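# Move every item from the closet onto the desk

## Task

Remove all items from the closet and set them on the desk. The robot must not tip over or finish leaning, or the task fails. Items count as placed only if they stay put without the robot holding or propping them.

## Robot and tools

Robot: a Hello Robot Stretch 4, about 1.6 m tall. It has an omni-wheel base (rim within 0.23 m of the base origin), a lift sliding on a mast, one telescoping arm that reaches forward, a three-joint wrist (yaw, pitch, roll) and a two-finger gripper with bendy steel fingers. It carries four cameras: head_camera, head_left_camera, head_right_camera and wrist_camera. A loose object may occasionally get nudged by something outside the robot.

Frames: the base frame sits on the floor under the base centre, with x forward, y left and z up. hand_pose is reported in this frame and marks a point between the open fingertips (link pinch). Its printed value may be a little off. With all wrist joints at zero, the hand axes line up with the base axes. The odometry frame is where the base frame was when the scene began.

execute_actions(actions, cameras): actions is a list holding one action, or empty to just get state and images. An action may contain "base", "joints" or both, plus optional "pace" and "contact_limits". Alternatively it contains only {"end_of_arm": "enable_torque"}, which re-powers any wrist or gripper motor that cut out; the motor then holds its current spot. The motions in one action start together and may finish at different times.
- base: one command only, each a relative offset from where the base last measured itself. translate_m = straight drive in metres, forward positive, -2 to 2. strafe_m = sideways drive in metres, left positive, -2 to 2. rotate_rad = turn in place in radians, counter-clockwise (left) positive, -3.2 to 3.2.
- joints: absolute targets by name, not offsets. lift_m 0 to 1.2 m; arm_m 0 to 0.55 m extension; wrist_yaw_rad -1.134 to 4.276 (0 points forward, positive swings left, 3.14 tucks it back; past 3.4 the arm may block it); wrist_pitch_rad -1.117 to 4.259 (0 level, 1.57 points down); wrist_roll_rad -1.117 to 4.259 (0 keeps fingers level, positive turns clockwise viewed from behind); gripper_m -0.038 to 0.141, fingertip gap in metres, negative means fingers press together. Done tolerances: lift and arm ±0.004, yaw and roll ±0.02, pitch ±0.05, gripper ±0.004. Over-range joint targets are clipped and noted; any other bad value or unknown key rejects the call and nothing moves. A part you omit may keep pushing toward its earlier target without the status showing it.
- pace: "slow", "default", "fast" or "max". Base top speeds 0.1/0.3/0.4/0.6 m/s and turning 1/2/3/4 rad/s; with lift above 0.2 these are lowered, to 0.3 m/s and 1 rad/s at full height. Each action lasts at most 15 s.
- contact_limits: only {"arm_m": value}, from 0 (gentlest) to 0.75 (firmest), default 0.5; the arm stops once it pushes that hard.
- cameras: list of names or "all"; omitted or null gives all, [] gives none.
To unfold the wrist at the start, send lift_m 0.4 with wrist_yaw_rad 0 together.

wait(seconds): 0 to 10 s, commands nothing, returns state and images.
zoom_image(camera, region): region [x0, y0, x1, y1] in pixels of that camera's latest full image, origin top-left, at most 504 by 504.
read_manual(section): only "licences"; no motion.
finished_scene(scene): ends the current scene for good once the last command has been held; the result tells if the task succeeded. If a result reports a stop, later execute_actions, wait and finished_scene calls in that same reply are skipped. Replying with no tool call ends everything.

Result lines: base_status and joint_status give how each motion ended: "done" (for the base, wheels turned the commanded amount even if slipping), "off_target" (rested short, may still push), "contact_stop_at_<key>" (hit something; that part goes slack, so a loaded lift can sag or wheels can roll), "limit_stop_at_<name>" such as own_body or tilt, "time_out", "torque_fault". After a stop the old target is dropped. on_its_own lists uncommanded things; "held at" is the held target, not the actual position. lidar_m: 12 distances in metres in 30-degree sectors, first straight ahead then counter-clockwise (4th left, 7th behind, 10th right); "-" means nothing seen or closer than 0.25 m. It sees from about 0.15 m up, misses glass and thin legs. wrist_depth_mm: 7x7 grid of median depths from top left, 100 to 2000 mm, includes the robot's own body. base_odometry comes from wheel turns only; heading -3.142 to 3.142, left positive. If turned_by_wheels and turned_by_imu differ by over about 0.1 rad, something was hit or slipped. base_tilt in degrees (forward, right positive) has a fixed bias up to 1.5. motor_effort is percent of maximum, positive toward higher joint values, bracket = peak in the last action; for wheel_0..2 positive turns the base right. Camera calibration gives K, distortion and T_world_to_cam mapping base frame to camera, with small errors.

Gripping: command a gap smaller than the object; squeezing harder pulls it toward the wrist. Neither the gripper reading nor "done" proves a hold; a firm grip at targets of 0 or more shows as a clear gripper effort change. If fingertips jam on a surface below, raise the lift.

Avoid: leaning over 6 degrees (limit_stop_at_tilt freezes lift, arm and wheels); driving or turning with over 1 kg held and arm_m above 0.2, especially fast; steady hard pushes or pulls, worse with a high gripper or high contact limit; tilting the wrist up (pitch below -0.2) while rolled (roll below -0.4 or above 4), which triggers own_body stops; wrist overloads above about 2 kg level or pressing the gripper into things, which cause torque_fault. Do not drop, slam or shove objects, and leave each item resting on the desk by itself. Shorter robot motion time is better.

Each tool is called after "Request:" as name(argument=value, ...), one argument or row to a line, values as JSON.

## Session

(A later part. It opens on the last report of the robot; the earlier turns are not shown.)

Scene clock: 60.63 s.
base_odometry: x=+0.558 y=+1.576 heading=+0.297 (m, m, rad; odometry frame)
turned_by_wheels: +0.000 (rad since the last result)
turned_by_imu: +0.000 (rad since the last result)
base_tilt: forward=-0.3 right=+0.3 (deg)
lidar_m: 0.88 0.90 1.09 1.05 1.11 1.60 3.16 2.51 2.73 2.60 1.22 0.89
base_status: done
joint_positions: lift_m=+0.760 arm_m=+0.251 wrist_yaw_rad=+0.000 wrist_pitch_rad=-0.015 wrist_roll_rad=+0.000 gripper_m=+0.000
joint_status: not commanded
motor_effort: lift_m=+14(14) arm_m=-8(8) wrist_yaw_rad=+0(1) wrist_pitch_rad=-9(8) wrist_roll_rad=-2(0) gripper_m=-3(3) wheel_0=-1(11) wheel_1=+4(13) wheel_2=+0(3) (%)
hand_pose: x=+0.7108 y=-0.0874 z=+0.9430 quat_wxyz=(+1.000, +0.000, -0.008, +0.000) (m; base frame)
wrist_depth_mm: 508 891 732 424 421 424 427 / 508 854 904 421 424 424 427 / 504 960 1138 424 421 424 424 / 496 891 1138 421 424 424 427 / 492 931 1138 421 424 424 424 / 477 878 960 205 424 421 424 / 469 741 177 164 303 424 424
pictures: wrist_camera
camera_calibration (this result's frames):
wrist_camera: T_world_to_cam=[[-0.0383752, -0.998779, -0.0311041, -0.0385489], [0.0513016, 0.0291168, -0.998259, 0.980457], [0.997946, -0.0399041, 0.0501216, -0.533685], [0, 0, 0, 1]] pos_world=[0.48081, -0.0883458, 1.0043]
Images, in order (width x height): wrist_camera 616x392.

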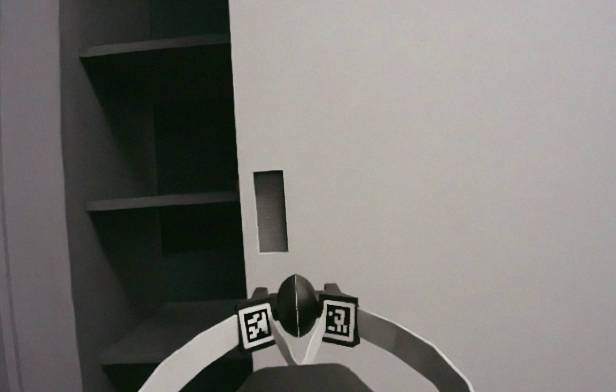

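Request:
execute_actions(
  actions=[
    {"base":{"strafe_m":0.13}},
  ],
  cameras=[],
)

Request:
execute_actions(
  actions=[
    {"joints":{"arm_m":0.54},"contact_limits":{"arm_m":0.2}},
  ],
  cameras=["wrist_camera"],
)

Request:
execute_actions(
  actions=[
    {"base":{"strafe_m":-0.3},"pace":"slow"},
  ],
  cameras=["head_camera"],
)

Scene clock: 62.77 s.
base_odometry: x=+0.519 y=+1.700 heading=+0.298 (m, m, rad; odometry frame)
turned_by_wheels: +0.000 (rad since the last result)
turned_by_imu: +0.000 (rad since the last result)
base_tilt: forward=-0.2 right=+0.3 (deg)
lidar_m: 0.86 0.91 0.96 0.93 0.97 1.40 3.17 2.59 2.87 2.74 1.21 0.89
base_status: done
joint_positions: lift_m=+0.760 arm_m=+0.251 wrist_yaw_rad=+0.000 wrist_pitch_rad=-0.015 wrist_roll_rad=+0.000 gripper_m=+0.000
joint_status: not commanded
motor_effort: lift_m=+15(15) arm_m=-8(8) wrist_yaw_rad=-1(1) wrist_pitch_rad=-8(8) wrist_roll_rad=+0(0) gripper_m=-4(5) wheel_0=-3(12) wheel_1=+5(12) wheel_2=+0(0) (%)
hand_pose: x=+0.7108 y=-0.0874 z=+0.9429 quat_wxyz=(+1.000, +0.000, -0.008, +0.000) (m; base frame)
wrist_depth_mm: 394 466 904 798 427 427 430 / 394 462 976 1042 427 427 427 / 407 455 1160 1138 427 427 430 / 404 445 1138 1138 427 427 430 / 404 436 1138 1138 427 427 430 / 407 424 931 204 427 430 427 / 407 394 178 165 304 427 430
pictures: none
No camera images: the call's "cameras" was empty. Leave "cameras" out to get every camera's image.

Scene clock: 64.77 s.
base_odometry: x=+0.519 y=+1.700 heading=+0.298 (m, m, rad; odometry frame)
turned_by_wheels: +0.000 (rad since the last result)
turned_by_imu: +0.000 (rad since the last result)
base_tilt: forward=-0.3 right=+0.3 (deg)
lidar_m: 0.86 0.89 0.96 0.92 0.99 1.40 3.14 2.61 2.87 2.74 1.23 0.91
base_status: not commanded
joint_positions: lift_m=+0.760 arm_m=+0.539 wrist_yaw_rad=+0.000 wrist_pitch_rad=-0.016 wrist_roll_rad=+0.000 gripper_m=+0.000
joint_status: all done
motor_effort: lift_m=+15(15) arm_m=+8(13) wrist_yaw_rad=-2(1) wrist_pitch_rad=-8(9) wrist_roll_rad=+0(0) gripper_m=-5(4) wheel_0=-3(3) wheel_1=+5(5) wheel_2=+0(0) (%)
contact_limits: arm_m 0.2
hand_pose: x=+0.9979 y=-0.0874 z=+0.9430 quat_wxyz=(+1.000, +0.000, -0.008, +0.000) (m; base frame)
wrist_depth_mm: 442 615 691 723 741 139 - / 442 654 866 866 866 143 139 / 436 647 854 854 866 147 152 / 430 585 854 854 866 151 146 / 424 621 854 866 854 154 146 / 415 603 854 204 866 156 141 / 404 549 178 164 379 146 -
pictures: wrist_camera
camera_calibration (this result's frames):
wrist_camera: T_world_to_cam=[[-0.0382641, -0.998783, -0.0311072, -0.0276058], [0.0514019, 0.0291214, -0.998253, 0.965633], [0.997945, -0.0397962, 0.0502251, -0.820344], [0, 0, 0, 1]] pos_world=[0.767966, -0.0883394, 1.00429]
Images, in order (width x height): wrist_camera 616x392.

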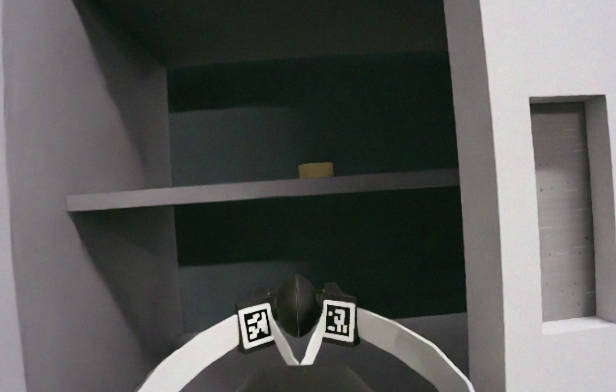

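Scene clock: 68.93 s.
base_odometry: x=+0.608 y=+1.414 heading=+0.299 (m, m, rad; odometry frame)
turned_by_wheels: +0.001 (rad since the last result)
turned_by_imu: +0.004 (rad since the last result)
base_tilt: forward=-0.3 right=+0.3 (deg)
lidar_m: 0.87 0.96 1.27 1.21 1.30 1.85 3.16 2.49 2.56 2.43 1.21 0.90
base_status: done
joint_positions: lift_m=+0.760 arm_m=+0.539 wrist_yaw_rad=+0.005 wrist_pitch_rad=-0.016 wrist_roll_rad=+0.000 gripper_m=+0.000
joint_status: not commanded
on_its_own: wrist_yaw_rad is at rest, and its effort (-18) is outside its rest range (-13 to +13)
motor_effort: lift_m=+15(15) arm_m=+8(8) wrist_yaw_rad=-18(28) wrist_pitch_rad=-8(8) wrist_roll_rad=+0(0) gripper_m=-5(11) wheel_0=+13(29) wheel_1=-3(14) wheel_2=+3(3) (%)
hand_pose: x=+0.9984 y=-0.0859 z=+0.9430 quat_wxyz=(+1.000, +0.000, -0.008, +0.003) (m; base frame)
wrist_depth_mm: 621 654 691 732 139 130 - / 820 854 854 854 146 130 - / 842 842 866 854 153 142 136 / 809 854 854 842 160 142 136 / 854 854 854 842 854 142 138 / 820 854 854 205 166 143 142 / 707 683 404 175 152 130 -
pictures: head_camera
Images, in order (width x height): head_camera 420x560.

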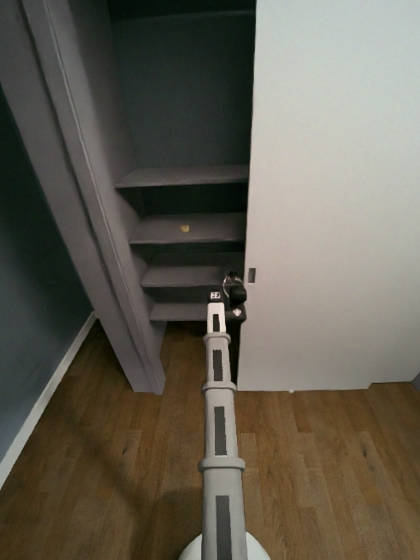

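Working; continue.

Request:
execute_actions(
  actions=[
    {"base":{"strafe_m":-0.4},"pace":"slow"},
  ],
  cameras=["head_camera"],
)

Scene clock: 73.50 s.
base_odometry: x=+0.703 y=+1.090 heading=+0.350 (m, m, rad; odometry frame)
turned_by_wheels: +0.051 (rad since the last result)
turned_by_imu: +0.061 (rad since the last result)
base_tilt: forward=-0.3 right=+0.3 (deg)
lidar_m: 0.86 1.13 1.59 1.54 1.72 2.51 3.15 2.53 2.16 2.11 1.13 0.88
base_status: strafe_m contact_stop (by the wheels' count: -0.337 of -0.400)
joint_positions: lift_m=+0.760 arm_m=+0.539 wrist_yaw_rad=+0.000 wrist_pitch_rad=-0.016 wrist_roll_rad=+0.000 gripper_m=+0.000
joint_status: not commanded
on_its_own: the wheels are slack since a contact_stop
motor_effort: lift_m=+15(15) arm_m=+8(8) wrist_yaw_rad=-1(45) wrist_pitch_rad=-8(9) wrist_roll_rad=+2(0) gripper_m=-3(11) wheel_0=+0(36) wheel_1=+0(8) wheel_2=+0(12) (%)
hand_pose: x=+0.9980 y=-0.0874 z=+0.9430 quat_wxyz=(+1.000, +0.000, -0.008, +0.000) (m; base frame)
wrist_depth_mm: 621 654 699 723 715 116 - / 878 866 842 842 820 116 - / 878 878 854 854 831 116 - / 866 854 854 842 831 116 - / 878 866 842 842 831 116 - / 878 866 842 204 831 116 - / 723 707 178 164 379 117 -
pictures: head_camera
Images, in order (width x height): head_camera 420x560.

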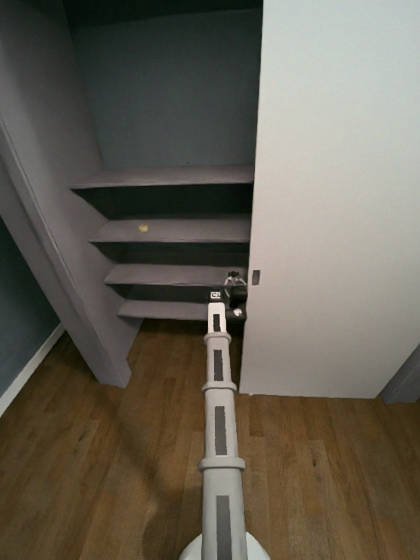

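Request:
execute_actions(
  actions=[
    {"base":{"strafe_m":0.1},"joints":{"wrist_yaw_rad":-0.9,"wrist_pitch_rad":0.2}},
  ],
  cameras=["wrist_camera"],
)

Scene clock: 75.33 s.
base_odometry: x=+0.668 y=+1.183 heading=+0.349 (m, m, rad; odometry frame)
turned_by_wheels: +0.000 (rad since the last result)
turned_by_imu: +0.025 (rad since the last result)
base_tilt: forward=-0.2 right=+0.3 (deg)
lidar_m: 1.18 1.07 1.48 1.45 1.58 2.46 3.16 2.57 2.25 2.21 1.12 0.88
base_status: done
joint_positions: lift_m=+0.760 arm_m=+0.539 wrist_yaw_rad=-0.900 wrist_pitch_rad=+0.203 wrist_roll_rad=+0.000 gripper_m=+0.000
joint_status: all done
motor_effort: lift_m=+15(15) arm_m=+4(7) wrist_yaw_rad=+0(90) wrist_pitch_rad=-9(12) wrist_roll_rad=+1(1) gripper_m=-5(10) wheel_0=-2(23) wheel_1=+2(21) wheel_2=-3(20) (%)
hand_pose: x=+0.8175 y=-0.2757 z=+0.8804 quat_wxyz=(+0.896, +0.044, +0.091, -0.433) (m; base frame)
wrist_depth_mm: 750 854 230 285 375 559 878 / 750 854 246 291 382 574 904 / 768 904 247 297 397 597 960 / 788 917 254 304 407 621 1118 / 778 809 262 310 418 661 1863 / 569 597 259 204 427 699 1661 / 480 904 178 164 285 741 1397
pictures: wrist_camera
camera_calibration (this result's frames):
wrist_camera: T_world_to_cam=[[-0.809646, -0.586528, -0.0213985, 0.51121], [-0.0808866, 0.147619, -0.985731, 1.04772], [0.581318, -0.796362, -0.166961, -0.321411], [0, 0, 0, 1]] pos_world=[0.685488, -0.110784, 0.990047]
Images, in order (width x height): wrist_camera 616x392.

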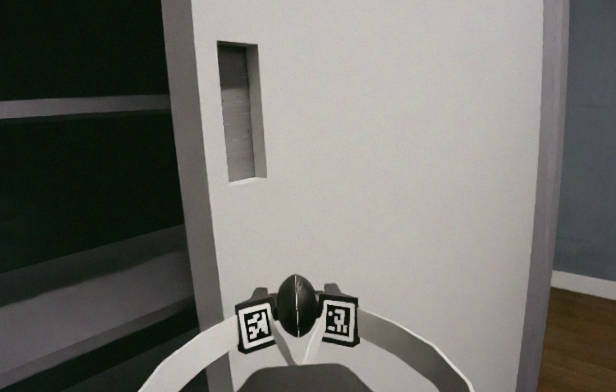

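Request:
execute_actions(
  actions=[
    {"base":{"rotate_rad":-0.09},"joints":{"wrist_yaw_rad":0,"arm_m":0.1,"lift_m":0.98,"wrist_pitch_rad":0.25,"gripper_m":0.1}},
  ],
  cameras=[],
)

Request:
execute_actions(
  actions=[
    {"base":{"strafe_m":0.25}},
  ],
  cameras=["wrist_camera","head_camera"],
)

Scene clock: 78.33 s.
base_odometry: x=+0.668 y=+1.183 heading=+0.260 (m, m, rad; odometry frame)
turned_by_wheels: -0.090 (rad since the last result)
turned_by_imu: -0.090 (rad since the last result)
base_tilt: forward=-0.2 right=+0.3 (deg)
lidar_m: 0.88 1.07 1.52 1.45 1.53 2.20 2.79 2.47 2.27 2.20 1.19 0.90
base_status: done
joint_positions: lift_m=+0.980 arm_m=+0.101 wrist_yaw_rad=+0.000 wrist_pitch_rad=+0.252 wrist_roll_rad=+0.000 gripper_m=+0.100
joint_status: all done
motor_effort: lift_m=+21(25) arm_m=-8(15) wrist_yaw_rad=+0(74) wrist_pitch_rad=-9(52) wrist_roll_rad=+0(5) gripper_m=-1(9) wheel_0=-1(13) wheel_1=+0(12) wheel_2=+2(10) (%)
hand_pose: x=+0.5516 y=-0.0874 z=+1.0859 quat_wxyz=(+0.992, +0.000, +0.126, +0.000) (m; base frame)
wrist_depth_mm: 1160 1182 1182 1118 517 517 517 / 1160 1205 1205 1205 530 530 535 / 1229 1255 1255 1255 549 554 559 / 1098 1308 1308 1336 574 574 580 / 1182 1308 1255 1205 597 603 603 / 1060 991 976 1308 202 621 627 / 1138 1118 1118 150 654 654 668
pictures: none
No camera images: the call's "cameras" was empty. Leave "cameras" out to get every camera's image.

Scene clock: 80.47 s.
base_odometry: x=+0.604 y=+1.425 heading=+0.260 (m, m, rad; odometry frame)
turned_by_wheels: +0.000 (rad since the last result)
turned_by_imu: +0.000 (rad since the last result)
base_tilt: forward=-0.3 right=+0.3 (deg)
lidar_m: 1.18 0.96 1.26 1.20 1.28 1.80 3.15 2.49 2.56 2.45 1.22 0.97
base_status: done
joint_positions: lift_m=+0.980 arm_m=+0.101 wrist_yaw_rad=+0.000 wrist_pitch_rad=+0.252 wrist_roll_rad=+0.000 gripper_m=+0.100
joint_status: not commanded
motor_effort: lift_m=+21(22) arm_m=-8(8) wrist_yaw_rad=-1(2) wrist_pitch_rad=-9(9) wrist_roll_rad=-2(1) gripper_m=+0(1) wheel_0=-3(10) wheel_1=+4(15) wheel_2=+0(1) (%)
hand_pose: x=+0.5516 y=-0.0874 z=+1.0859 quat_wxyz=(+0.992, +0.000, +0.126, +0.000) (m; base frame)
wrist_depth_mm: 891 1160 1182 1118 1118 904 525 / 854 1205 1229 1229 1229 1229 539 / 891 1229 1255 1255 1255 1060 564 / 878 1098 1308 1336 1308 1336 585 / 866 1182 1255 1229 1160 1060 609 / 707 1008 976 1308 202 976 640 / 691 1008 1118 151 1138 676 668
pictures: head_camera, wrist_camera
camera_calibration (this result's frames):
wrist_camera: T_world_to_cam=[[-0.0452778, -0.998776, -0.0198869, -0.0485886], [-0.214788, 0.0291749, -0.976225, 1.25419], [0.975611, -0.0399298, -0.215846, -0.0809176], [0, 0, 0, 1]] pos_world=[0.346129, -0.088351, 1.20594]
Images, in order (width x height): head_camera 420x560, wrist_camera 616x392.

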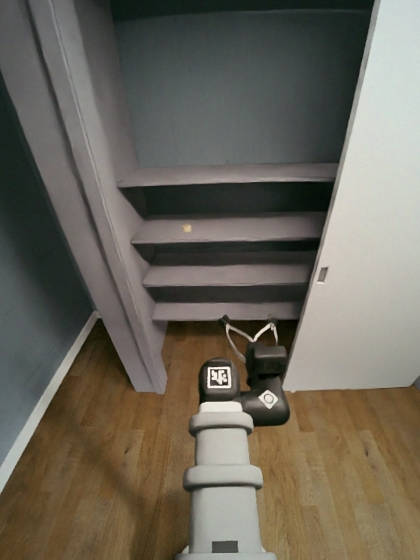

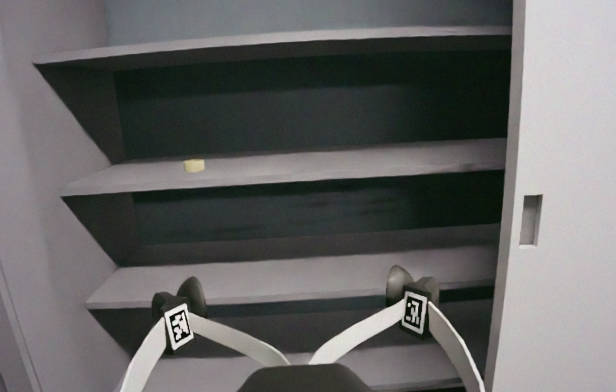

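Request:
execute_actions(
  actions=[
    {"base":{"strafe_m":0.235}},
  ],
  cameras=[],
)

Request:
execute_actions(
  actions=[
    {"base":{"translate_m":0.3},"joints":{"arm_m":0.3}},
  ],
  cameras=["wrist_camera"],
)

Scene clock: 83.23 s.
base_odometry: x=+0.544 y=+1.652 heading=+0.260 (m, m, rad; odometry frame)
turned_by_wheels: +0.000 (rad since the last result)
turned_by_imu: +0.000 (rad since the last result)
base_tilt: forward=-0.3 right=+0.3 (deg)
lidar_m: 0.87 0.91 1.00 0.96 1.03 1.46 3.16 2.58 2.81 2.70 1.25 1.08
base_status: done
joint_positions: lift_m=+0.980 arm_m=+0.101 wrist_yaw_rad=+0.000 wrist_pitch_rad=+0.252 wrist_roll_rad=+0.000 gripper_m=+0.100
joint_status: not commanded
motor_effort: lift_m=+21(21) arm_m=-8(8) wrist_yaw_rad=-1(1) wrist_pitch_rad=-8(8) wrist_roll_rad=-1(0) gripper_m=-2(1) wheel_0=-3(12) wheel_1=+5(12) wheel_2=+0(0) (%)
hand_pose: x=+0.5517 y=-0.0874 z=+1.0859 quat_wxyz=(+0.992, +0.000, +0.126, +0.000) (m; base frame)
wrist_depth_mm: 496 580 1160 1118 1138 1042 1182 / 517 585 1229 1229 1229 1255 1255 / 535 574 1255 1255 1281 1229 1182 / 559 569 1308 1336 1336 1336 1336 / 580 585 1182 1205 1182 1138 1098 / 609 597 976 1336 202 1336 1336 / 640 621 1098 151 1138 1098 1138
pictures: none
No camera images: the call's "cameras" was empty. Leave "cameras" out to get every camera's image.

Scene clock: 85.70 s.
base_odometry: x=+0.833 y=+1.729 heading=+0.260 (m, m, rad; odometry frame)
turned_by_wheels: +0.000 (rad since the last result)
turned_by_imu: -0.001 (rad since the last result)
base_tilt: forward=-0.2 right=+0.3 (deg)
lidar_m: 0.61 0.58 1.00 0.96 1.01 1.49 3.47 2.84 2.79 2.70 0.86 0.91
base_status: done
joint_positions: lift_m=+0.980 arm_m=+0.299 wrist_yaw_rad=+0.000 wrist_pitch_rad=+0.252 wrist_roll_rad=+0.000 gripper_m=+0.100
joint_status: all done
motor_effort: lift_m=+21(21) arm_m=+8(8) wrist_yaw_rad=+0(1) wrist_pitch_rad=-9(9) wrist_roll_rad=-1(1) gripper_m=-2(1) wheel_0=+3(11) wheel_1=+5(16) wheel_2=-5(15) (%)
hand_pose: x=+0.7489 y=-0.0874 z=+1.0859 quat_wxyz=(+0.992, +0.000, +0.126, +0.000) (m; base frame)
wrist_depth_mm: 480 574 654 699 715 741 741 / 508 732 759 759 750 759 768 / 504 750 788 788 788 798 798 / 496 676 723 683 661 621 603 / 449 477 462 449 439 449 469 / 455 569 866 878 202 842 820 / 469 569 691 151 707 661 668
pictures: wrist_camera
camera_calibration (this result's frames):
wrist_camera: T_world_to_cam=[[-0.0450754, -0.998786, -0.019891, -0.0397497], [-0.214708, 0.0291318, -0.976244, 1.29653], [0.975638, -0.0397338, -0.21576, -0.273429], [0, 0, 0, 1]] pos_world=[0.543351, -0.0883362, 1.20595]
Images, in order (width x height): wrist_camera 616x392.

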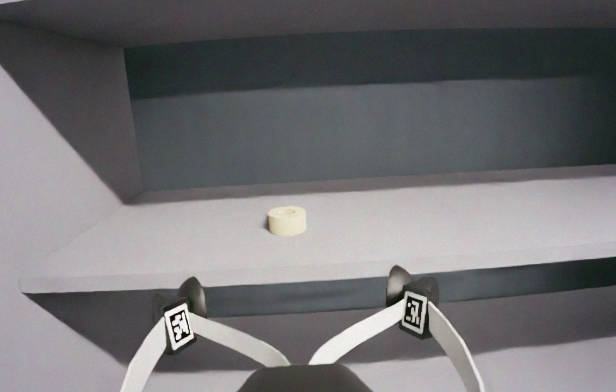

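Request:
execute_actions(
  actions=[
    {"base":{"translate_m":0.09},"joints":{"arm_m":0.44}},
  ],
  cameras=["wrist_camera"],
)

Scene clock: 87.93 s.
base_odometry: x=+0.920 y=+1.752 heading=+0.261 (m, m, rad; odometry frame)
turned_by_wheels: +0.001 (rad since the last result)
turned_by_imu: +0.000 (rad since the last result)
base_tilt: forward=-0.3 right=+0.4 (deg)
lidar_m: 0.53 0.51 1.00 0.96 1.03 1.44 3.58 2.97 2.80 1.68 0.79 0.83
base_status: done
joint_positions: lift_m=+0.980 arm_m=+0.439 wrist_yaw_rad=+0.000 wrist_pitch_rad=+0.252 wrist_roll_rad=+0.000 gripper_m=+0.100
joint_status: all done
motor_effort: lift_m=+21(21) arm_m=+8(4) wrist_yaw_rad=+0(1) wrist_pitch_rad=-9(8) wrist_roll_rad=-1(0) gripper_m=-1(1) wheel_0=+5(7) wheel_1=+7(9) wheel_2=-5(15) (%)
hand_pose: x=+0.8889 y=-0.0874 z=+1.0859 quat_wxyz=(+0.992, +0.000, +0.126, +0.000) (m; base frame)
wrist_depth_mm: 466 512 512 521 525 525 525 / 492 530 535 539 539 544 544 / 492 549 554 559 564 564 569 / 484 574 574 574 580 580 580 / 452 473 462 449 436 418 404 / 349 327 320 304 202 314 306 / 276 257 256 150 258 247 248
pictures: wrist_camera
camera_calibration (this result's frames):
wrist_camera: T_world_to_cam=[[-0.0450882, -0.998785, -0.0198906, -0.0334325], [-0.21471, 0.0291344, -0.976243, 1.32659], [0.975636, -0.0397463, -0.215763, -0.409996], [0, 0, 0, 1]] pos_world=[0.683333, -0.0883371, 1.20595]
Images, in order (width x height): wrist_camera 616x392.

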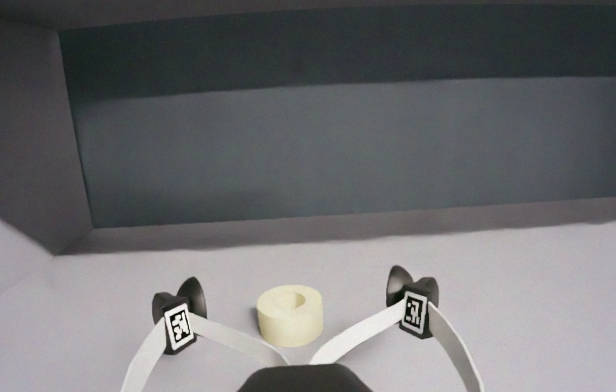

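Request:
execute_actions(
  actions=[
    {"base":{"strafe_m":0.01},"joints":{"arm_m":0.48,"lift_m":0.965},"pace":"slow"},
  ],
  cameras=[],
)

Request:
execute_actions(
  actions=[
    {"joints":{"arm_m":0.507,"lift_m":0.947},"pace":"slow"},
  ],
  cameras=["wrist_camera"],
)

Request:
execute_actions(
  actions=[
    {"joints":{"gripper_m":0.0}},
  ],
  cameras=[],
)

Request:
execute_actions(
  actions=[
    {"joints":{"lift_m":0.985}},
  ],
  cameras=["wrist_camera"],
)

Scene clock: 91.00 s.
base_odometry: x=+0.917 y=+1.761 heading=+0.261 (m, m, rad; odometry frame)
turned_by_wheels: +0.000 (rad since the last result)
turned_by_imu: +0.000 (rad since the last result)
base_tilt: forward=-0.3 right=+0.3 (deg)
lidar_m: 0.51 0.49 0.95 0.95 1.03 1.45 3.59 3.01 2.82 1.66 0.83 0.85
base_status: done
joint_positions: lift_m=+0.965 arm_m=+0.479 wrist_yaw_rad=+0.000 wrist_pitch_rad=+0.252 wrist_roll_rad=+0.000 gripper_m=+0.100
joint_status: all done
motor_effort: lift_m=+14(18) arm_m=+8(11) wrist_yaw_rad=-1(0) wrist_pitch_rad=-7(8) wrist_roll_rad=+0(1) gripper_m=-1(2) wheel_0=-6(7) wheel_1=+6(13) wheel_2=+0(3) (%)
hand_pose: x=+0.9288 y=-0.0874 z=+1.0715 quat_wxyz=(+0.992, +0.000, +0.126, +0.000) (m; base frame)
wrist_depth_mm: 469 477 480 484 484 484 488 / 477 496 496 504 504 504 504 / 473 512 517 521 521 521 525 / 469 535 535 535 544 535 544 / 415 436 424 413 399 384 373 / 320 301 296 273 202 289 282 / 253 236 236 151 238 225 229
pictures: none
No camera images: the call's "cameras" was empty. Leave "cameras" out to get every camera's image.

Scene clock: 92.33 s.
base_odometry: x=+0.917 y=+1.761 heading=+0.261 (m, m, rad; odometry frame)
turned_by_wheels: +0.000 (rad since the last result)
turned_by_imu: +0.000 (rad since the last result)
base_tilt: forward=-0.2 right=+0.2 (deg)
lidar_m: 0.52 0.47 1.00 0.94 1.01 1.46 3.59 2.99 2.82 1.71 0.82 0.84
base_status: not commanded
joint_positions: lift_m=+0.947 arm_m=+0.506 wrist_yaw_rad=+0.000 wrist_pitch_rad=+0.252 wrist_roll_rad=+0.000 gripper_m=+0.100
joint_status: all done
motor_effort: lift_m=+15(13) arm_m=+8(7) wrist_yaw_rad=-1(2) wrist_pitch_rad=-8(8) wrist_roll_rad=-2(0) gripper_m=-1(1) wheel_0=-6(6) wheel_1=+6(6) wheel_2=+0(0) (%)
hand_pose: x=+0.9558 y=-0.0874 z=+1.0535 quat_wxyz=(+0.992, +0.000, +0.126, +0.000) (m; base frame)
wrist_depth_mm: 445 452 455 455 462 462 462 / 462 469 469 473 477 477 480 / 473 488 488 492 492 496 496 / 466 504 508 504 504 508 496 / 399 389 379 368 355 343 332 / 285 268 263 237 202 255 250 / 226 211 210 150 212 202 206
pictures: wrist_camera
camera_calibration (this result's frames):
wrist_camera: T_world_to_cam=[[-0.045131, -0.998783, -0.0198908, -0.0310299], [-0.214709, 0.0291438, -0.976243, 1.30928], [0.975635, -0.0397881, -0.215763, -0.482325], [0, 0, 0, 1]] pos_world=[0.750286, -0.0883403, 1.17349]
Images, in order (width x height): wrist_camera 616x392.

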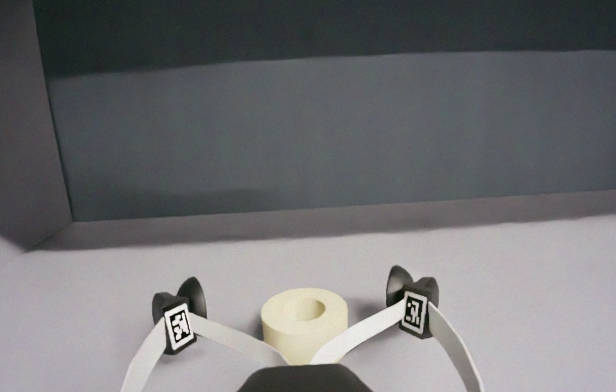

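Scene clock: 94.13 s.
base_odometry: x=+0.917 y=+1.761 heading=+0.261 (m, m, rad; odometry frame)
turned_by_wheels: +0.000 (rad since the last result)
turned_by_imu: +0.000 (rad since the last result)
base_tilt: forward=-0.3 right=+0.4 (deg)
lidar_m: 0.49 0.49 0.98 0.94 1.02 1.46 3.58 2.96 2.80 1.71 0.82 0.83
base_status: not commanded
joint_positions: lift_m=+0.947 arm_m=+0.506 wrist_yaw_rad=+0.000 wrist_pitch_rad=+0.252 wrist_roll_rad=+0.000 gripper_m=+0.000
joint_status: all done
motor_effort: lift_m=+14(14) arm_m=+8(8) wrist_yaw_rad=-1(1) wrist_pitch_rad=-8(8) wrist_roll_rad=+0(1) gripper_m=-17(17) wheel_0=-6(6) wheel_1=+6(6) wheel_2=+0(0) (%)
hand_pose: x=+0.9558 y=-0.0874 z=+1.0535 quat_wxyz=(+0.992, +0.000, +0.126, +0.000) (m; base frame)
wrist_depth_mm: 449 455 455 459 462 462 462 / 459 469 473 473 473 480 480 / 477 484 488 492 492 496 500 / 469 504 504 508 504 508 492 / 399 389 379 366 355 342 330 / 285 282 206 224 189 256 250 / 225 187 207 191 208 196 206
pictures: none
No camera images: the call's "cameras" was empty. Leave "cameras" out to get every camera's image.

Scene clock: 95.13 s.
base_odometry: x=+0.917 y=+1.761 heading=+0.261 (m, m, rad; odometry frame)
turned_by_wheels: +0.000 (rad since the last result)
turned_by_imu: +0.000 (rad since the last result)
base_tilt: forward=-0.2 right=+0.3 (deg)
lidar_m: 0.51 0.50 0.98 0.95 1.01 1.46 3.58 2.99 2.82 1.69 0.82 0.84
base_status: not commanded
joint_positions: lift_m=+0.985 arm_m=+0.506 wrist_yaw_rad=+0.000 wrist_pitch_rad=+0.252 wrist_roll_rad=+0.000 gripper_m=+0.000
joint_status: all done
motor_effort: lift_m=+22(24) arm_m=+8(8) wrist_yaw_rad=+0(2) wrist_pitch_rad=-9(9) wrist_roll_rad=-1(1) gripper_m=-17(17) wheel_0=-6(6) wheel_1=+6(6) wheel_2=+0(0) (%)
hand_pose: x=+0.9558 y=-0.0874 z=+1.0909 quat_wxyz=(+0.992, +0.000, +0.126, +0.000) (m; base frame)
wrist_depth_mm: 449 452 459 455 459 466 462 / 462 469 469 473 477 480 480 / 477 488 488 492 496 496 500 / 466 504 508 512 512 521 521 / 436 488 477 459 445 430 418 / 357 353 206 224 189 324 312 / 283 215 208 191 262 245 254
pictures: wrist_camera
camera_calibration (this result's frames):
wrist_camera: T_world_to_cam=[[-0.0451507, -0.998782, -0.0198898, -0.0302735], [-0.214727, 0.0291478, -0.976239, 1.3458], [0.97563, -0.039807, -0.215781, -0.474237], [0, 0, 0, 1]] pos_world=[0.750292, -0.0883417, 1.21089]
Images, in order (width x height): wrist_camera 616x392.

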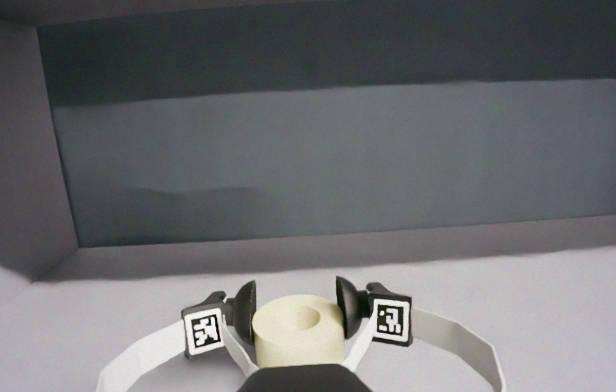

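Request:
execute_actions(
  actions=[
    {"joints":{"wrist_yaw_rad":-1.0}},
  ],
  cameras=["wrist_camera"],
)

Scene clock: 96.60 s.
base_odometry: x=+0.917 y=+1.761 heading=+0.261 (m, m, rad; odometry frame)
turned_by_wheels: +0.000 (rad since the last result)
turned_by_imu: +0.000 (rad since the last result)
base_tilt: forward=-0.2 right=+0.3 (deg)
lidar_m: 0.52 0.49 0.99 0.95 1.01 1.46 3.57 2.97 2.81 1.70 0.81 0.84
base_status: not commanded
joint_positions: lift_m=+0.985 arm_m=+0.506 wrist_yaw_rad=-1.000 wrist_pitch_rad=+0.252 wrist_roll_rad=+0.000 gripper_m=+0.000
joint_status: all done
motor_effort: lift_m=+22(22) arm_m=+8(8) wrist_yaw_rad=-2(6) wrist_pitch_rad=-8(8) wrist_roll_rad=+0(0) gripper_m=-18(18) wheel_0=-6(6) wheel_1=+6(6) wheel_2=+0(0) (%)
hand_pose: x=+0.7540 y=-0.2823 z=+1.0909 quat_wxyz=(+0.871, +0.061, +0.110, -0.475) (m; base frame)
wrist_depth_mm: 484 554 615 676 788 1366 1229 / 535 640 820 1118 1576 1464 1182 / 539 647 831 1098 1397 1464 1060 / 549 647 750 715 759 1537 640 / 500 488 477 469 1078 1576 597 / 357 355 206 223 188 1618 609 / 282 215 208 191 732 1537 603
pictures: wrist_camera
camera_calibration (this result's frames):
wrist_camera: T_world_to_cam=[[-0.864733, -0.50184, -0.0198341, 0.524125], [-0.0915978, 0.196418, -0.976232, 1.2625], [0.493808, -0.842364, -0.215816, -0.148294], [0, 0, 0, 1]] pos_world=[0.642099, -0.109868, 1.21089]
Images, in order (width x height): wrist_camera 616x392.

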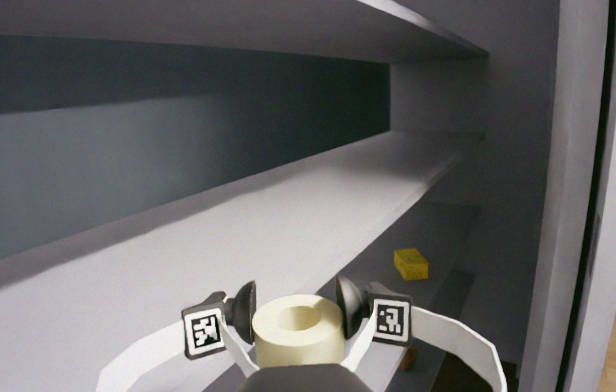

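Request:
execute_actions(
  actions=[
    {"joints":{"wrist_yaw_rad":0}},
  ],
  cameras=[],
)

Request:
execute_actions(
  actions=[
    {"base":{"translate_m":-0.4},"joints":{"arm_m":0}},
  ],
  cameras=[],
)

Request:
execute_actions(
  actions=[
    {"base":{"rotate_rad":-3.0},"joints":{"lift_m":1.06}},
  ],
)

Scene clock: 98.73 s.
base_odometry: x=+0.917 y=+1.761 heading=+0.261 (m, m, rad; odometry frame)
turned_by_wheels: +0.000 (rad since the last result)
turned_by_imu: +0.000 (rad since the last result)
base_tilt: forward=-0.2 right=+0.3 (deg)
lidar_m: 0.53 0.49 0.98 0.94 1.00 1.45 3.56 3.00 2.82 1.71 0.78 0.84
base_status: not commanded
joint_positions: lift_m=+0.985 arm_m=+0.506 wrist_yaw_rad=+0.000 wrist_pitch_rad=+0.252 wrist_roll_rad=+0.000 gripper_m=+0.000
joint_status: all done
motor_effort: lift_m=+22(22) arm_m=+8(8) wrist_yaw_rad=-1(5) wrist_pitch_rad=-8(8) wrist_roll_rad=-1(1) gripper_m=-17(19) wheel_0=-6(6) wheel_1=+6(6) wheel_2=+0(0) (%)
hand_pose: x=+0.9558 y=-0.0875 z=+1.0909 quat_wxyz=(+0.992, +0.000, +0.126, +0.000) (m; base frame)
wrist_depth_mm: 449 452 459 459 459 462 462 / 462 466 473 473 477 477 480 / 473 488 488 492 496 500 500 / 466 508 504 512 517 517 521 / 439 488 473 462 445 430 418 / 355 353 205 224 189 322 314 / 283 215 208 191 260 245 254
pictures: none
No camera images: the call's "cameras" was empty. Leave "cameras" out to get every camera's image.

Scene clock: 101.57 s.
base_odometry: x=+0.531 y=+1.659 heading=+0.260 (m, m, rad; odometry frame)
turned_by_wheels: -0.001 (rad since the last result)
turned_by_imu: +0.000 (rad since the last result)
base_tilt: forward=-0.4 right=+0.2 (deg)
lidar_m: 0.89 0.92 1.00 0.95 1.03 1.48 3.15 2.58 2.83 2.70 1.20 1.11
base_status: done
joint_positions: lift_m=+0.985 arm_m=+0.001 wrist_yaw_rad=+0.000 wrist_pitch_rad=+0.253 wrist_roll_rad=+0.000 gripper_m=+0.000
joint_status: all done
motor_effort: lift_m=+21(22) arm_m=-8(8) wrist_yaw_rad=+0(2) wrist_pitch_rad=-10(10) wrist_roll_rad=-2(1) gripper_m=-17(18) wheel_0=-3(10) wheel_1=-6(9) wheel_2=+2(14) (%)
hand_pose: x=+0.4516 y=-0.0875 z=+1.0908 quat_wxyz=(+0.992, +0.000, +0.126, +0.000) (m; base frame)
wrist_depth_mm: 603 603 1281 1281 1182 1229 1229 / 627 627 1336 1308 1336 1366 1366 / 647 654 1308 1366 1366 1336 1366 / 683 668 1366 1464 1430 1464 1464 / 1430 699 1182 1229 1255 1205 1205 / 1499 732 205 224 189 1366 1229 / 1537 462 208 191 1229 1182 1182
pictures: none
No camera images: the call's "cameras" was empty. Leave "cameras" out to get every camera's image.

Scene clock: 104.67 s.
base_odometry: x=+0.531 y=+1.658 heading=-2.738 (m, m, rad; odometry frame)
turned_by_wheels: -2.999 (rad since the last result)
turned_by_imu: -2.980 (rad since the last result)
base_tilt: forward=-0.2 right=+0.2 (deg)
lidar_m: 2.59 2.52 2.74 2.73 1.16 1.17 0.91 1.19 0.97 0.97 1.09 1.75
base_status: done
joint_positions: lift_m=+1.060 arm_m=+0.001 wrist_yaw_rad=+0.000 wrist_pitch_rad=+0.253 wrist_roll_rad=+0.000 gripper_m=+0.000
joint_status: all done
motor_effort: lift_m=+21(21) arm_m=-8(8) wrist_yaw_rad=+0(1) wrist_pitch_rad=-10(9) wrist_roll_rad=+0(2) gripper_m=-17(18) wheel_0=+5(8) wheel_1=+6(16) wheel_2=+4(11) (%)
hand_pose: x=+0.4516 y=-0.0874 z=+1.1658 quat_wxyz=(+0.992, +0.000, +0.126, +0.000) (m; base frame)
wrist_depth_mm: - - - - - - 1708 / - - - - - - 1756 / - - - - - - 1756 / - - - - - - 1808 / - - - - - - 1756 / - - 206 224 189 - 1756 / - 991 208 191 1756 1661 1661
pictures: head_camera, head_left_camera, head_right_camera, wrist_camera
camera_calibration (this result's frames):
wrist_camera: T_world_to_cam=[[-0.0453027, -0.998777, -0.0198129, -0.0516124], [-0.215154, 0.029123, -0.976146, 1.31078], [0.975529, -0.0399592, -0.21621, 0.0343688], [0, 0, 0, 1]] pos_world=[0.246153, -0.0883496, 1.28592]
Images, in order (width x height): head_camera 420x560, head_left_camera 420x672, head_right_camera 420x672, wrist_camera 616x392.

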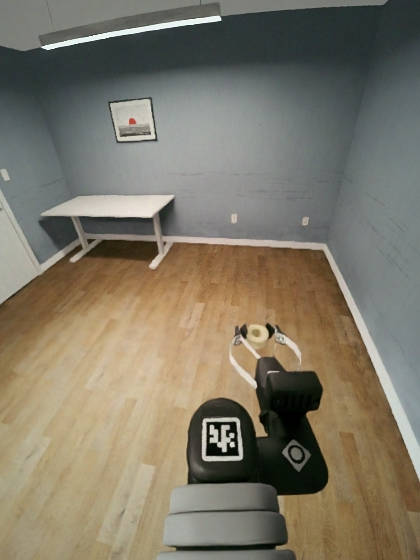

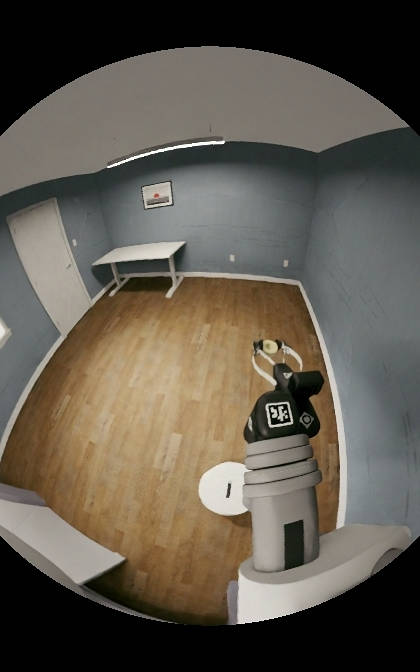

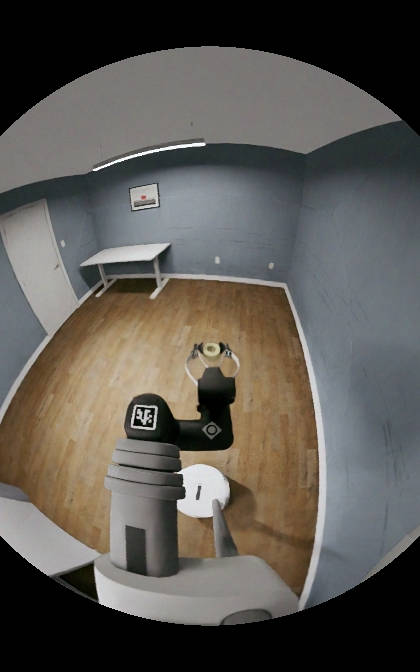

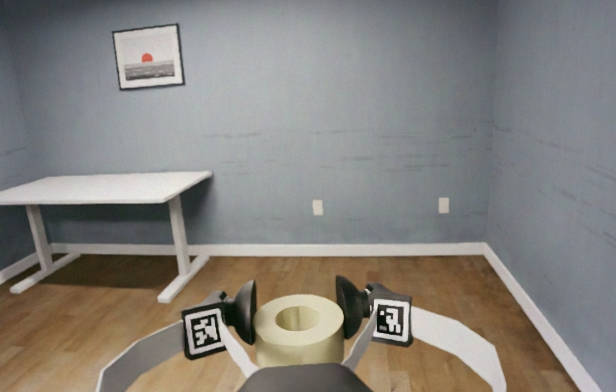

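Request:
execute_actions(
  actions=[
    {"base":{"rotate_rad":-0.14}},
  ],
  cameras=[],
)

Request:
execute_actions(
  actions=[
    {"base":{"translate_m":1.2},"pace":"fast"},
  ],
  cameras=[],
)

Request:
execute_actions(
  actions=[
    {"base":{"strafe_m":0.8},"pace":"fast"},
  ],
  cameras=["head_camera","wrist_camera"],
)

Scene clock: 106.40 s.
base_odometry: x=+0.531 y=+1.658 heading=-2.877 (m, m, rad; odometry frame)
turned_by_wheels: -0.139 (rad since the last result)
turned_by_imu: -0.138 (rad since the last result)
base_tilt: forward=-0.3 right=+0.3 (deg)
lidar_m: 3.08 2.58 2.84 2.73 1.26 1.12 0.90 0.92 1.00 0.96 1.04 1.47
base_status: done
joint_positions: lift_m=+1.060 arm_m=+0.001 wrist_yaw_rad=+0.000 wrist_pitch_rad=+0.253 wrist_roll_rad=+0.000 gripper_m=+0.000
joint_status: not commanded
motor_effort: lift_m=+21(21) arm_m=-8(8) wrist_yaw_rad=-1(0) wrist_pitch_rad=-10(10) wrist_roll_rad=-1(0) gripper_m=-18(18) wheel_0=+6(8) wheel_1=+7(13) wheel_2=+4(11) (%)
hand_pose: x=+0.4516 y=-0.0874 z=+1.1658 quat_wxyz=(+0.992, +0.000, +0.126, +0.000) (m; base frame)
wrist_depth_mm: - - - - - 1863 1281 / - - - - - 1863 1308 / - - - - - 1983 1336 / - - - - - 1983 1366 / - - - - - - 1397 / - - 206 224 188 1921 1397 / - 976 208 191 1863 1618 1366
pictures: none
No camera images: the call's "cameras" was empty. Leave "cameras" out to get every camera's image.

Scene clock: 111.40 s.
base_odometry: x=-0.627 y=+1.344 heading=-2.876 (m, m, rad; odometry frame)
turned_by_wheels: +0.001 (rad since the last result)
turned_by_imu: -0.004 (rad since the last result)
base_tilt: forward=-0.2 right=+0.2 (deg)
lidar_m: 1.88 1.51 1.65 2.68 2.83 2.20 2.07 1.42 1.05 0.99 1.08 1.53
base_status: done
joint_positions: lift_m=+1.060 arm_m=+0.001 wrist_yaw_rad=+0.000 wrist_pitch_rad=+0.253 wrist_roll_rad=+0.000 gripper_m=+0.000
joint_status: not commanded
motor_effort: lift_m=+21(21) arm_m=-8(8) wrist_yaw_rad=-1(1) wrist_pitch_rad=-9(10) wrist_roll_rad=-1(3) gripper_m=-17(19) wheel_0=+5(8) wheel_1=+7(7) wheel_2=-4(14) (%)
hand_pose: x=+0.4516 y=-0.0874 z=+1.1658 quat_wxyz=(+0.992, +0.000, +0.126, +0.000) (m; base frame)
wrist_depth_mm: 1537 1576 1576 1576 1576 1576 1366 / 1576 1576 1576 1576 1618 1618 1397 / 1618 1661 1661 1708 1661 1661 1397 / 1708 1756 1756 1756 1756 1756 1430 / 1756 1808 1808 1756 1808 1808 1464 / 1863 1863 205 224 189 1863 1464 / 1863 991 208 191 1756 1661 1464
pictures: none
No camera images: the call's "cameras" was empty. Leave "cameras" out to get every camera's image.

Scene clock: 115.07 s.
base_odometry: x=-0.417 y=+0.572 heading=-2.876 (m, m, rad; odometry frame)
turned_by_wheels: +0.000 (rad since the last result)
turned_by_imu: +0.000 (rad since the last result)
base_tilt: forward=-0.3 right=+0.3 (deg)
lidar_m: 1.15 1.19 1.72 1.85 1.99 2.13 2.04 2.26 1.89 1.82 1.90 1.99
base_status: done
joint_positions: lift_m=+1.060 arm_m=+0.001 wrist_yaw_rad=+0.000 wrist_pitch_rad=+0.253 wrist_roll_rad=+0.000 gripper_m=+0.000
joint_status: not commanded
motor_effort: lift_m=+21(21) arm_m=-8(8) wrist_yaw_rad=-2(1) wrist_pitch_rad=-9(9) wrist_roll_rad=+0(1) gripper_m=-17(18) wheel_0=-3(14) wheel_1=+2(15) wheel_2=+0(3) (%)
hand_pose: x=+0.4516 y=-0.0874 z=+1.1658 quat_wxyz=(+0.992, +0.000, +0.126, +0.000) (m; base frame)
wrist_depth_mm: 1576 1576 1576 1576 1576 1618 1576 / 1618 1618 1618 1618 1618 1618 1618 / 1661 1661 1708 1708 1708 1708 1708 / 1756 1708 1756 1808 1756 1808 1808 / 1499 1464 1708 1863 1863 1808 1863 / 1138 1118 206 224 189 1921 1921 / 1983 991 208 191 1756 1661 1756
pictures: head_camera, wrist_camera
camera_calibration (this result's frames):
wrist_camera: T_world_to_cam=[[-0.0453323, -0.998775, -0.0198127, -0.0516087], [-0.215153, 0.0291291, -0.976146, 1.31077], [0.975528, -0.0399882, -0.216211, 0.0343944], [0, 0, 0, 1]] pos_world=[0.246125, -0.0883517, 1.28592]
Images, in order (width x height): head_camera 420x560, wrist_camera 616x392.

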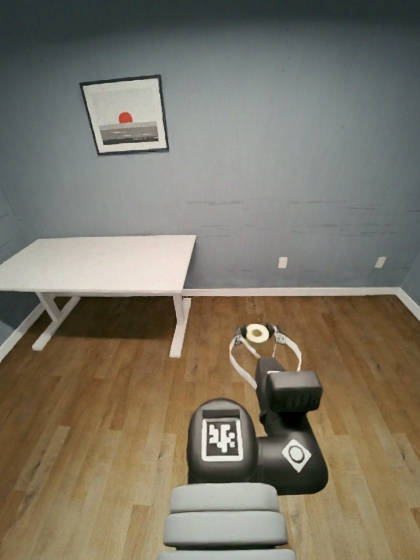

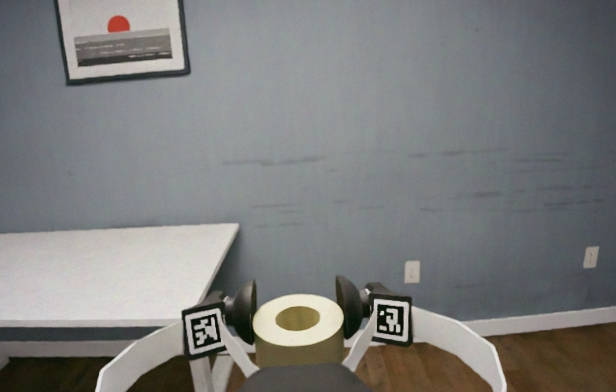

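Request:
execute_actions(
  actions=[
    {"base":{"strafe_m":0.6},"joints":{"lift_m":0.85},"pace":"fast"},
  ],
  cameras=[],
)

Request:
execute_actions(
  actions=[
    {"base":{"translate_m":0.45},"joints":{"arm_m":0.3}},
  ],
  cameras=["head_camera","wrist_camera"],
)

Scene clock: 118.80 s.
base_odometry: x=-0.260 y=-0.006 heading=-2.876 (m, m, rad; odometry frame)
turned_by_wheels: +0.000 (rad since the last result)
turned_by_imu: +0.000 (rad since the last result)
base_tilt: forward=-0.3 right=+0.3 (deg)
lidar_m: 1.14 1.25 1.31 1.27 1.37 1.95 2.04 2.14 2.48 2.43 2.57 1.19
base_status: done
joint_positions: lift_m=+0.850 arm_m=+0.001 wrist_yaw_rad=+0.000 wrist_pitch_rad=+0.253 wrist_roll_rad=+0.000 gripper_m=+0.000
joint_status: all done
motor_effort: lift_m=+15(20) arm_m=-8(8) wrist_yaw_rad=+0(1) wrist_pitch_rad=-10(9) wrist_roll_rad=+0(1) gripper_m=-17(17) wheel_0=-1(11) wheel_1=+2(12) wheel_2=+0(0) (%)
hand_pose: x=+0.4516 y=-0.0874 z=+0.9563 quat_wxyz=(+0.992, +0.000, +0.126, +0.000) (m; base frame)
wrist_depth_mm: 1576 1576 1618 1618 1618 1618 1618 / 1661 1708 1661 1661 1618 1661 1661 / 1708 1708 1708 1756 1708 1708 1756 / 1576 1499 1397 1366 1756 1808 1863 / 1118 1863 1863 1863 1921 1863 1921 / 1756 1921 206 224 189 1863 1808 / 1537 854 208 191 1499 1430 1499
pictures: none
No camera images: the call's "cameras" was empty. Leave "cameras" out to get every camera's image.

Scene clock: 121.77 s.
base_odometry: x=-0.694 y=-0.125 heading=-2.876 (m, m, rad; odometry frame)
turned_by_wheels: +0.000 (rad since the last result)
turned_by_imu: -0.002 (rad since the last result)
base_tilt: forward=-0.3 right=+0.4 (deg)
lidar_m: 0.72 0.75 1.13 1.25 1.36 1.91 2.49 2.96 2.53 2.43 2.05 0.75
base_status: done
joint_positions: lift_m=+0.850 arm_m=+0.299 wrist_yaw_rad=+0.000 wrist_pitch_rad=+0.253 wrist_roll_rad=+0.000 gripper_m=+0.000
joint_status: all done
motor_effort: lift_m=+15(15) arm_m=+8(9) wrist_yaw_rad=-2(1) wrist_pitch_rad=-8(10) wrist_roll_rad=+0(0) gripper_m=-17(17) wheel_0=+4(8) wheel_1=+6(9) wheel_2=-4(15) (%)
hand_pose: x=+0.7489 y=-0.0874 z=+0.9564 quat_wxyz=(+0.992, +0.000, +0.126, +0.000) (m; base frame)
wrist_depth_mm: 904 917 904 917 917 917 917 / 946 931 931 946 946 946 946 / 991 976 976 991 991 1008 976 / 1025 1008 1025 1025 1025 1025 1042 / 931 904 891 866 831 1060 1078 / 668 661 206 224 189 615 1138 / 530 329 208 191 492 459 1160
pictures: head_camera, wrist_camera
camera_calibration (this result's frames):
wrist_camera: T_world_to_cam=[[-0.0451142, -0.998785, -0.0198243, -0.0423767], [-0.21491, 0.0290833, -0.976201, 1.17014], [0.975591, -0.0397801, -0.215961, -0.301141], [0, 0, 0, 1]] pos_world=[0.543352, -0.088336, 1.07641]
Images, in order (width x height): head_camera 420x560, wrist_camera 616x392.

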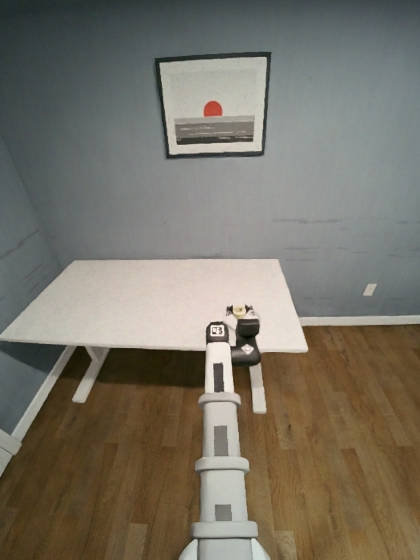

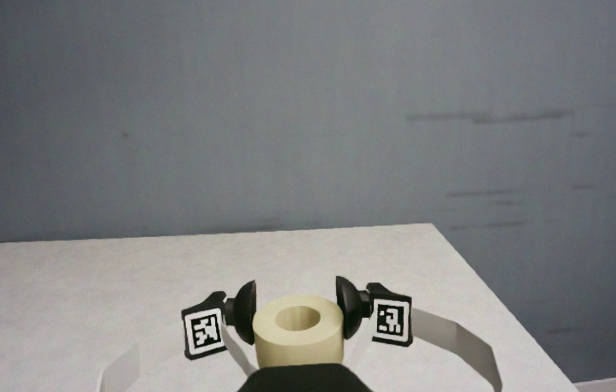

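Request:
execute_actions(
  actions=[
    {"joints":{"arm_m":0.45,"lift_m":0.70}},
  ],
  cameras=[],
)

Request:
execute_actions(
  actions=[
    {"joints":{"lift_m":0.672},"pace":"slow"},
  ],
  cameras=["wrist_camera"],
)

Request:
execute_actions(
  actions=[
    {"joints":{"gripper_m":0.1}},
  ],
  cameras=[],
)

Request:
execute_actions(
  actions=[
    {"joints":{"lift_m":0.8}},
  ],
  cameras=["wrist_camera"],
)

Scene clock: 124.53 s.
base_odometry: x=-0.694 y=-0.125 heading=-2.876 (m, m, rad; odometry frame)
turned_by_wheels: +0.000 (rad since the last result)
turned_by_imu: +0.000 (rad since the last result)
base_tilt: forward=-0.2 right=+0.3 (deg)
lidar_m: 0.73 0.75 1.11 1.25 1.33 1.94 2.49 2.95 2.52 2.43 2.05 0.72
base_status: not commanded
joint_positions: lift_m=+0.700 arm_m=+0.449 wrist_yaw_rad=+0.000 wrist_pitch_rad=+0.253 wrist_roll_rad=+0.000 gripper_m=+0.000
joint_status: all done
motor_effort: lift_m=+15(16) arm_m=+8(8) wrist_yaw_rad=-1(2) wrist_pitch_rad=-8(8) wrist_roll_rad=+0(1) gripper_m=-18(16) wheel_0=+4(4) wheel_1=+5(6) wheel_2=-4(4) (%)
hand_pose: x=+0.8988 y=-0.0874 z=+0.8064 quat_wxyz=(+0.992, +0.000, +0.126, +0.000) (m; base frame)
wrist_depth_mm: 759 768 778 778 778 788 778 / 798 788 798 798 809 809 809 / 820 831 831 831 842 842 854 / 842 854 778 750 715 866 878 / 530 517 508 488 477 459 449 / 379 377 206 224 189 343 330 / 300 223 208 191 278 259 271
pictures: none
No camera images: the call's "cameras" was empty. Leave "cameras" out to get every camera's image.

Scene clock: 125.57 s.
base_odometry: x=-0.694 y=-0.125 heading=-2.876 (m, m, rad; odometry frame)
turned_by_wheels: +0.000 (rad since the last result)
turned_by_imu: +0.000 (rad since the last result)
base_tilt: forward=-0.2 right=+0.3 (deg)
lidar_m: 0.73 0.75 1.12 1.24 1.35 1.90 2.50 2.96 2.50 2.44 2.08 0.72
base_status: not commanded
joint_positions: lift_m=+0.672 arm_m=+0.449 wrist_yaw_rad=+0.000 wrist_pitch_rad=+0.253 wrist_roll_rad=+0.000 gripper_m=+0.000
joint_status: all done
motor_effort: lift_m=+14(15) arm_m=+8(8) wrist_yaw_rad=-1(2) wrist_pitch_rad=-10(9) wrist_roll_rad=+0(0) gripper_m=-17(18) wheel_0=+4(4) wheel_1=+5(6) wheel_2=-4(4) (%)
hand_pose: x=+0.8988 y=-0.0874 z=+0.7784 quat_wxyz=(+0.992, +0.000, +0.126, +0.000) (m; base frame)
wrist_depth_mm: 768 768 788 778 788 788 788 / 798 809 798 809 809 820 809 / 831 831 831 842 854 842 854 / 750 715 676 640 615 591 878 / 452 445 433 418 407 392 379 / 325 324 206 224 189 294 287 / 257 203 208 191 238 223 232
pictures: wrist_camera
camera_calibration (this result's frames):
wrist_camera: T_world_to_cam=[[-0.0451244, -0.998785, -0.0198238, -0.039132], [-0.21492, 0.0290854, -0.976199, 1.02867], [0.975589, -0.0397898, -0.215971, -0.48588], [0, 0, 0, 1]] pos_world=[0.693334, -0.0883367, 0.898473]
Images, in order (width x height): wrist_camera 616x392.

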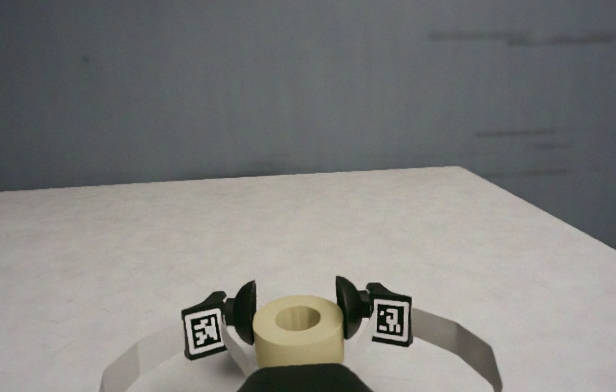

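Scene clock: 127.37 s.
base_odometry: x=-0.694 y=-0.125 heading=-2.876 (m, m, rad; odometry frame)
turned_by_wheels: +0.000 (rad since the last result)
turned_by_imu: +0.000 (rad since the last result)
base_tilt: forward=-0.2 right=+0.3 (deg)
lidar_m: 0.73 0.75 1.13 1.24 1.33 1.91 2.48 2.94 2.51 2.45 2.09 0.72
base_status: not commanded
joint_positions: lift_m=+0.672 arm_m=+0.449 wrist_yaw_rad=+0.000 wrist_pitch_rad=+0.253 wrist_roll_rad=+0.000 gripper_m=+0.100
joint_status: all done
motor_effort: lift_m=+14(14) arm_m=+8(8) wrist_yaw_rad=-1(1) wrist_pitch_rad=-8(9) wrist_roll_rad=-1(0) gripper_m=-2(18) wheel_0=+4(4) wheel_1=+5(6) wheel_2=-4(4) (%)
hand_pose: x=+0.8988 y=-0.0874 z=+0.7784 quat_wxyz=(+0.992, +0.000, +0.126, +0.000) (m; base frame)
wrist_depth_mm: 768 768 778 778 788 788 788 / 798 809 798 809 809 809 820 / 820 831 831 831 842 854 842 / 741 715 668 640 615 591 878 / 455 449 433 421 404 394 379 / 327 307 301 312 202 294 286 / 258 241 239 150 243 232 232
pictures: none
No camera images: the call's "cameras" was empty. Leave "cameras" out to get every camera's image.

Scene clock: 128.97 s.
base_odometry: x=-0.694 y=-0.125 heading=-2.876 (m, m, rad; odometry frame)
turned_by_wheels: +0.000 (rad since the last result)
turned_by_imu: +0.000 (rad since the last result)
base_tilt: forward=-0.3 right=+0.2 (deg)
lidar_m: 0.69 0.75 1.15 1.26 1.34 1.93 2.49 2.95 2.52 2.41 2.06 0.71
base_status: not commanded
joint_positions: lift_m=+0.800 arm_m=+0.449 wrist_yaw_rad=+0.000 wrist_pitch_rad=+0.253 wrist_roll_rad=+0.000 gripper_m=+0.100
joint_status: all done
motor_effort: lift_m=+22(19) arm_m=+8(8) wrist_yaw_rad=-1(1) wrist_pitch_rad=-9(9) wrist_roll_rad=-1(0) gripper_m=-1(1) wheel_0=+4(4) wheel_1=+5(6) wheel_2=-4(4) (%)
hand_pose: x=+0.8988 y=-0.0874 z=+0.9058 quat_wxyz=(+0.992, +0.000, +0.126, +0.000) (m; base frame)
wrist_depth_mm: 768 768 778 778 778 788 778 / 788 798 809 809 820 809 809 / 831 831 842 842 842 842 842 / 854 854 866 866 866 866 866 / 798 778 759 741 707 750 917 / 569 544 530 544 202 512 946 / 452 424 421 150 424 407 410
pictures: wrist_camera
camera_calibration (this result's frames):
wrist_camera: T_world_to_cam=[[-0.0451243, -0.998785, -0.0198238, -0.0366061], [-0.21492, 0.0290854, -0.976199, 1.15304], [0.975589, -0.0397898, -0.215971, -0.458366], [0, 0, 0, 1]] pos_world=[0.693337, -0.0883367, 1.02588]
Images, in order (width x height): wrist_camera 616x392.

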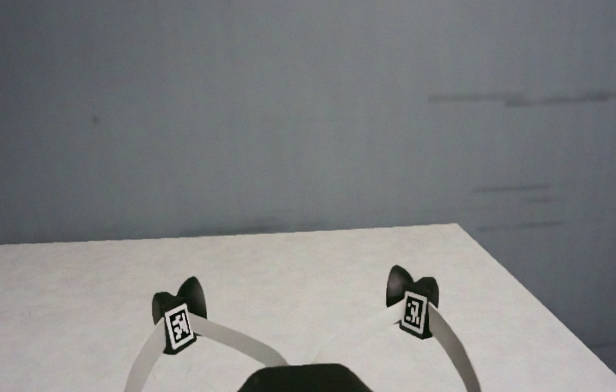

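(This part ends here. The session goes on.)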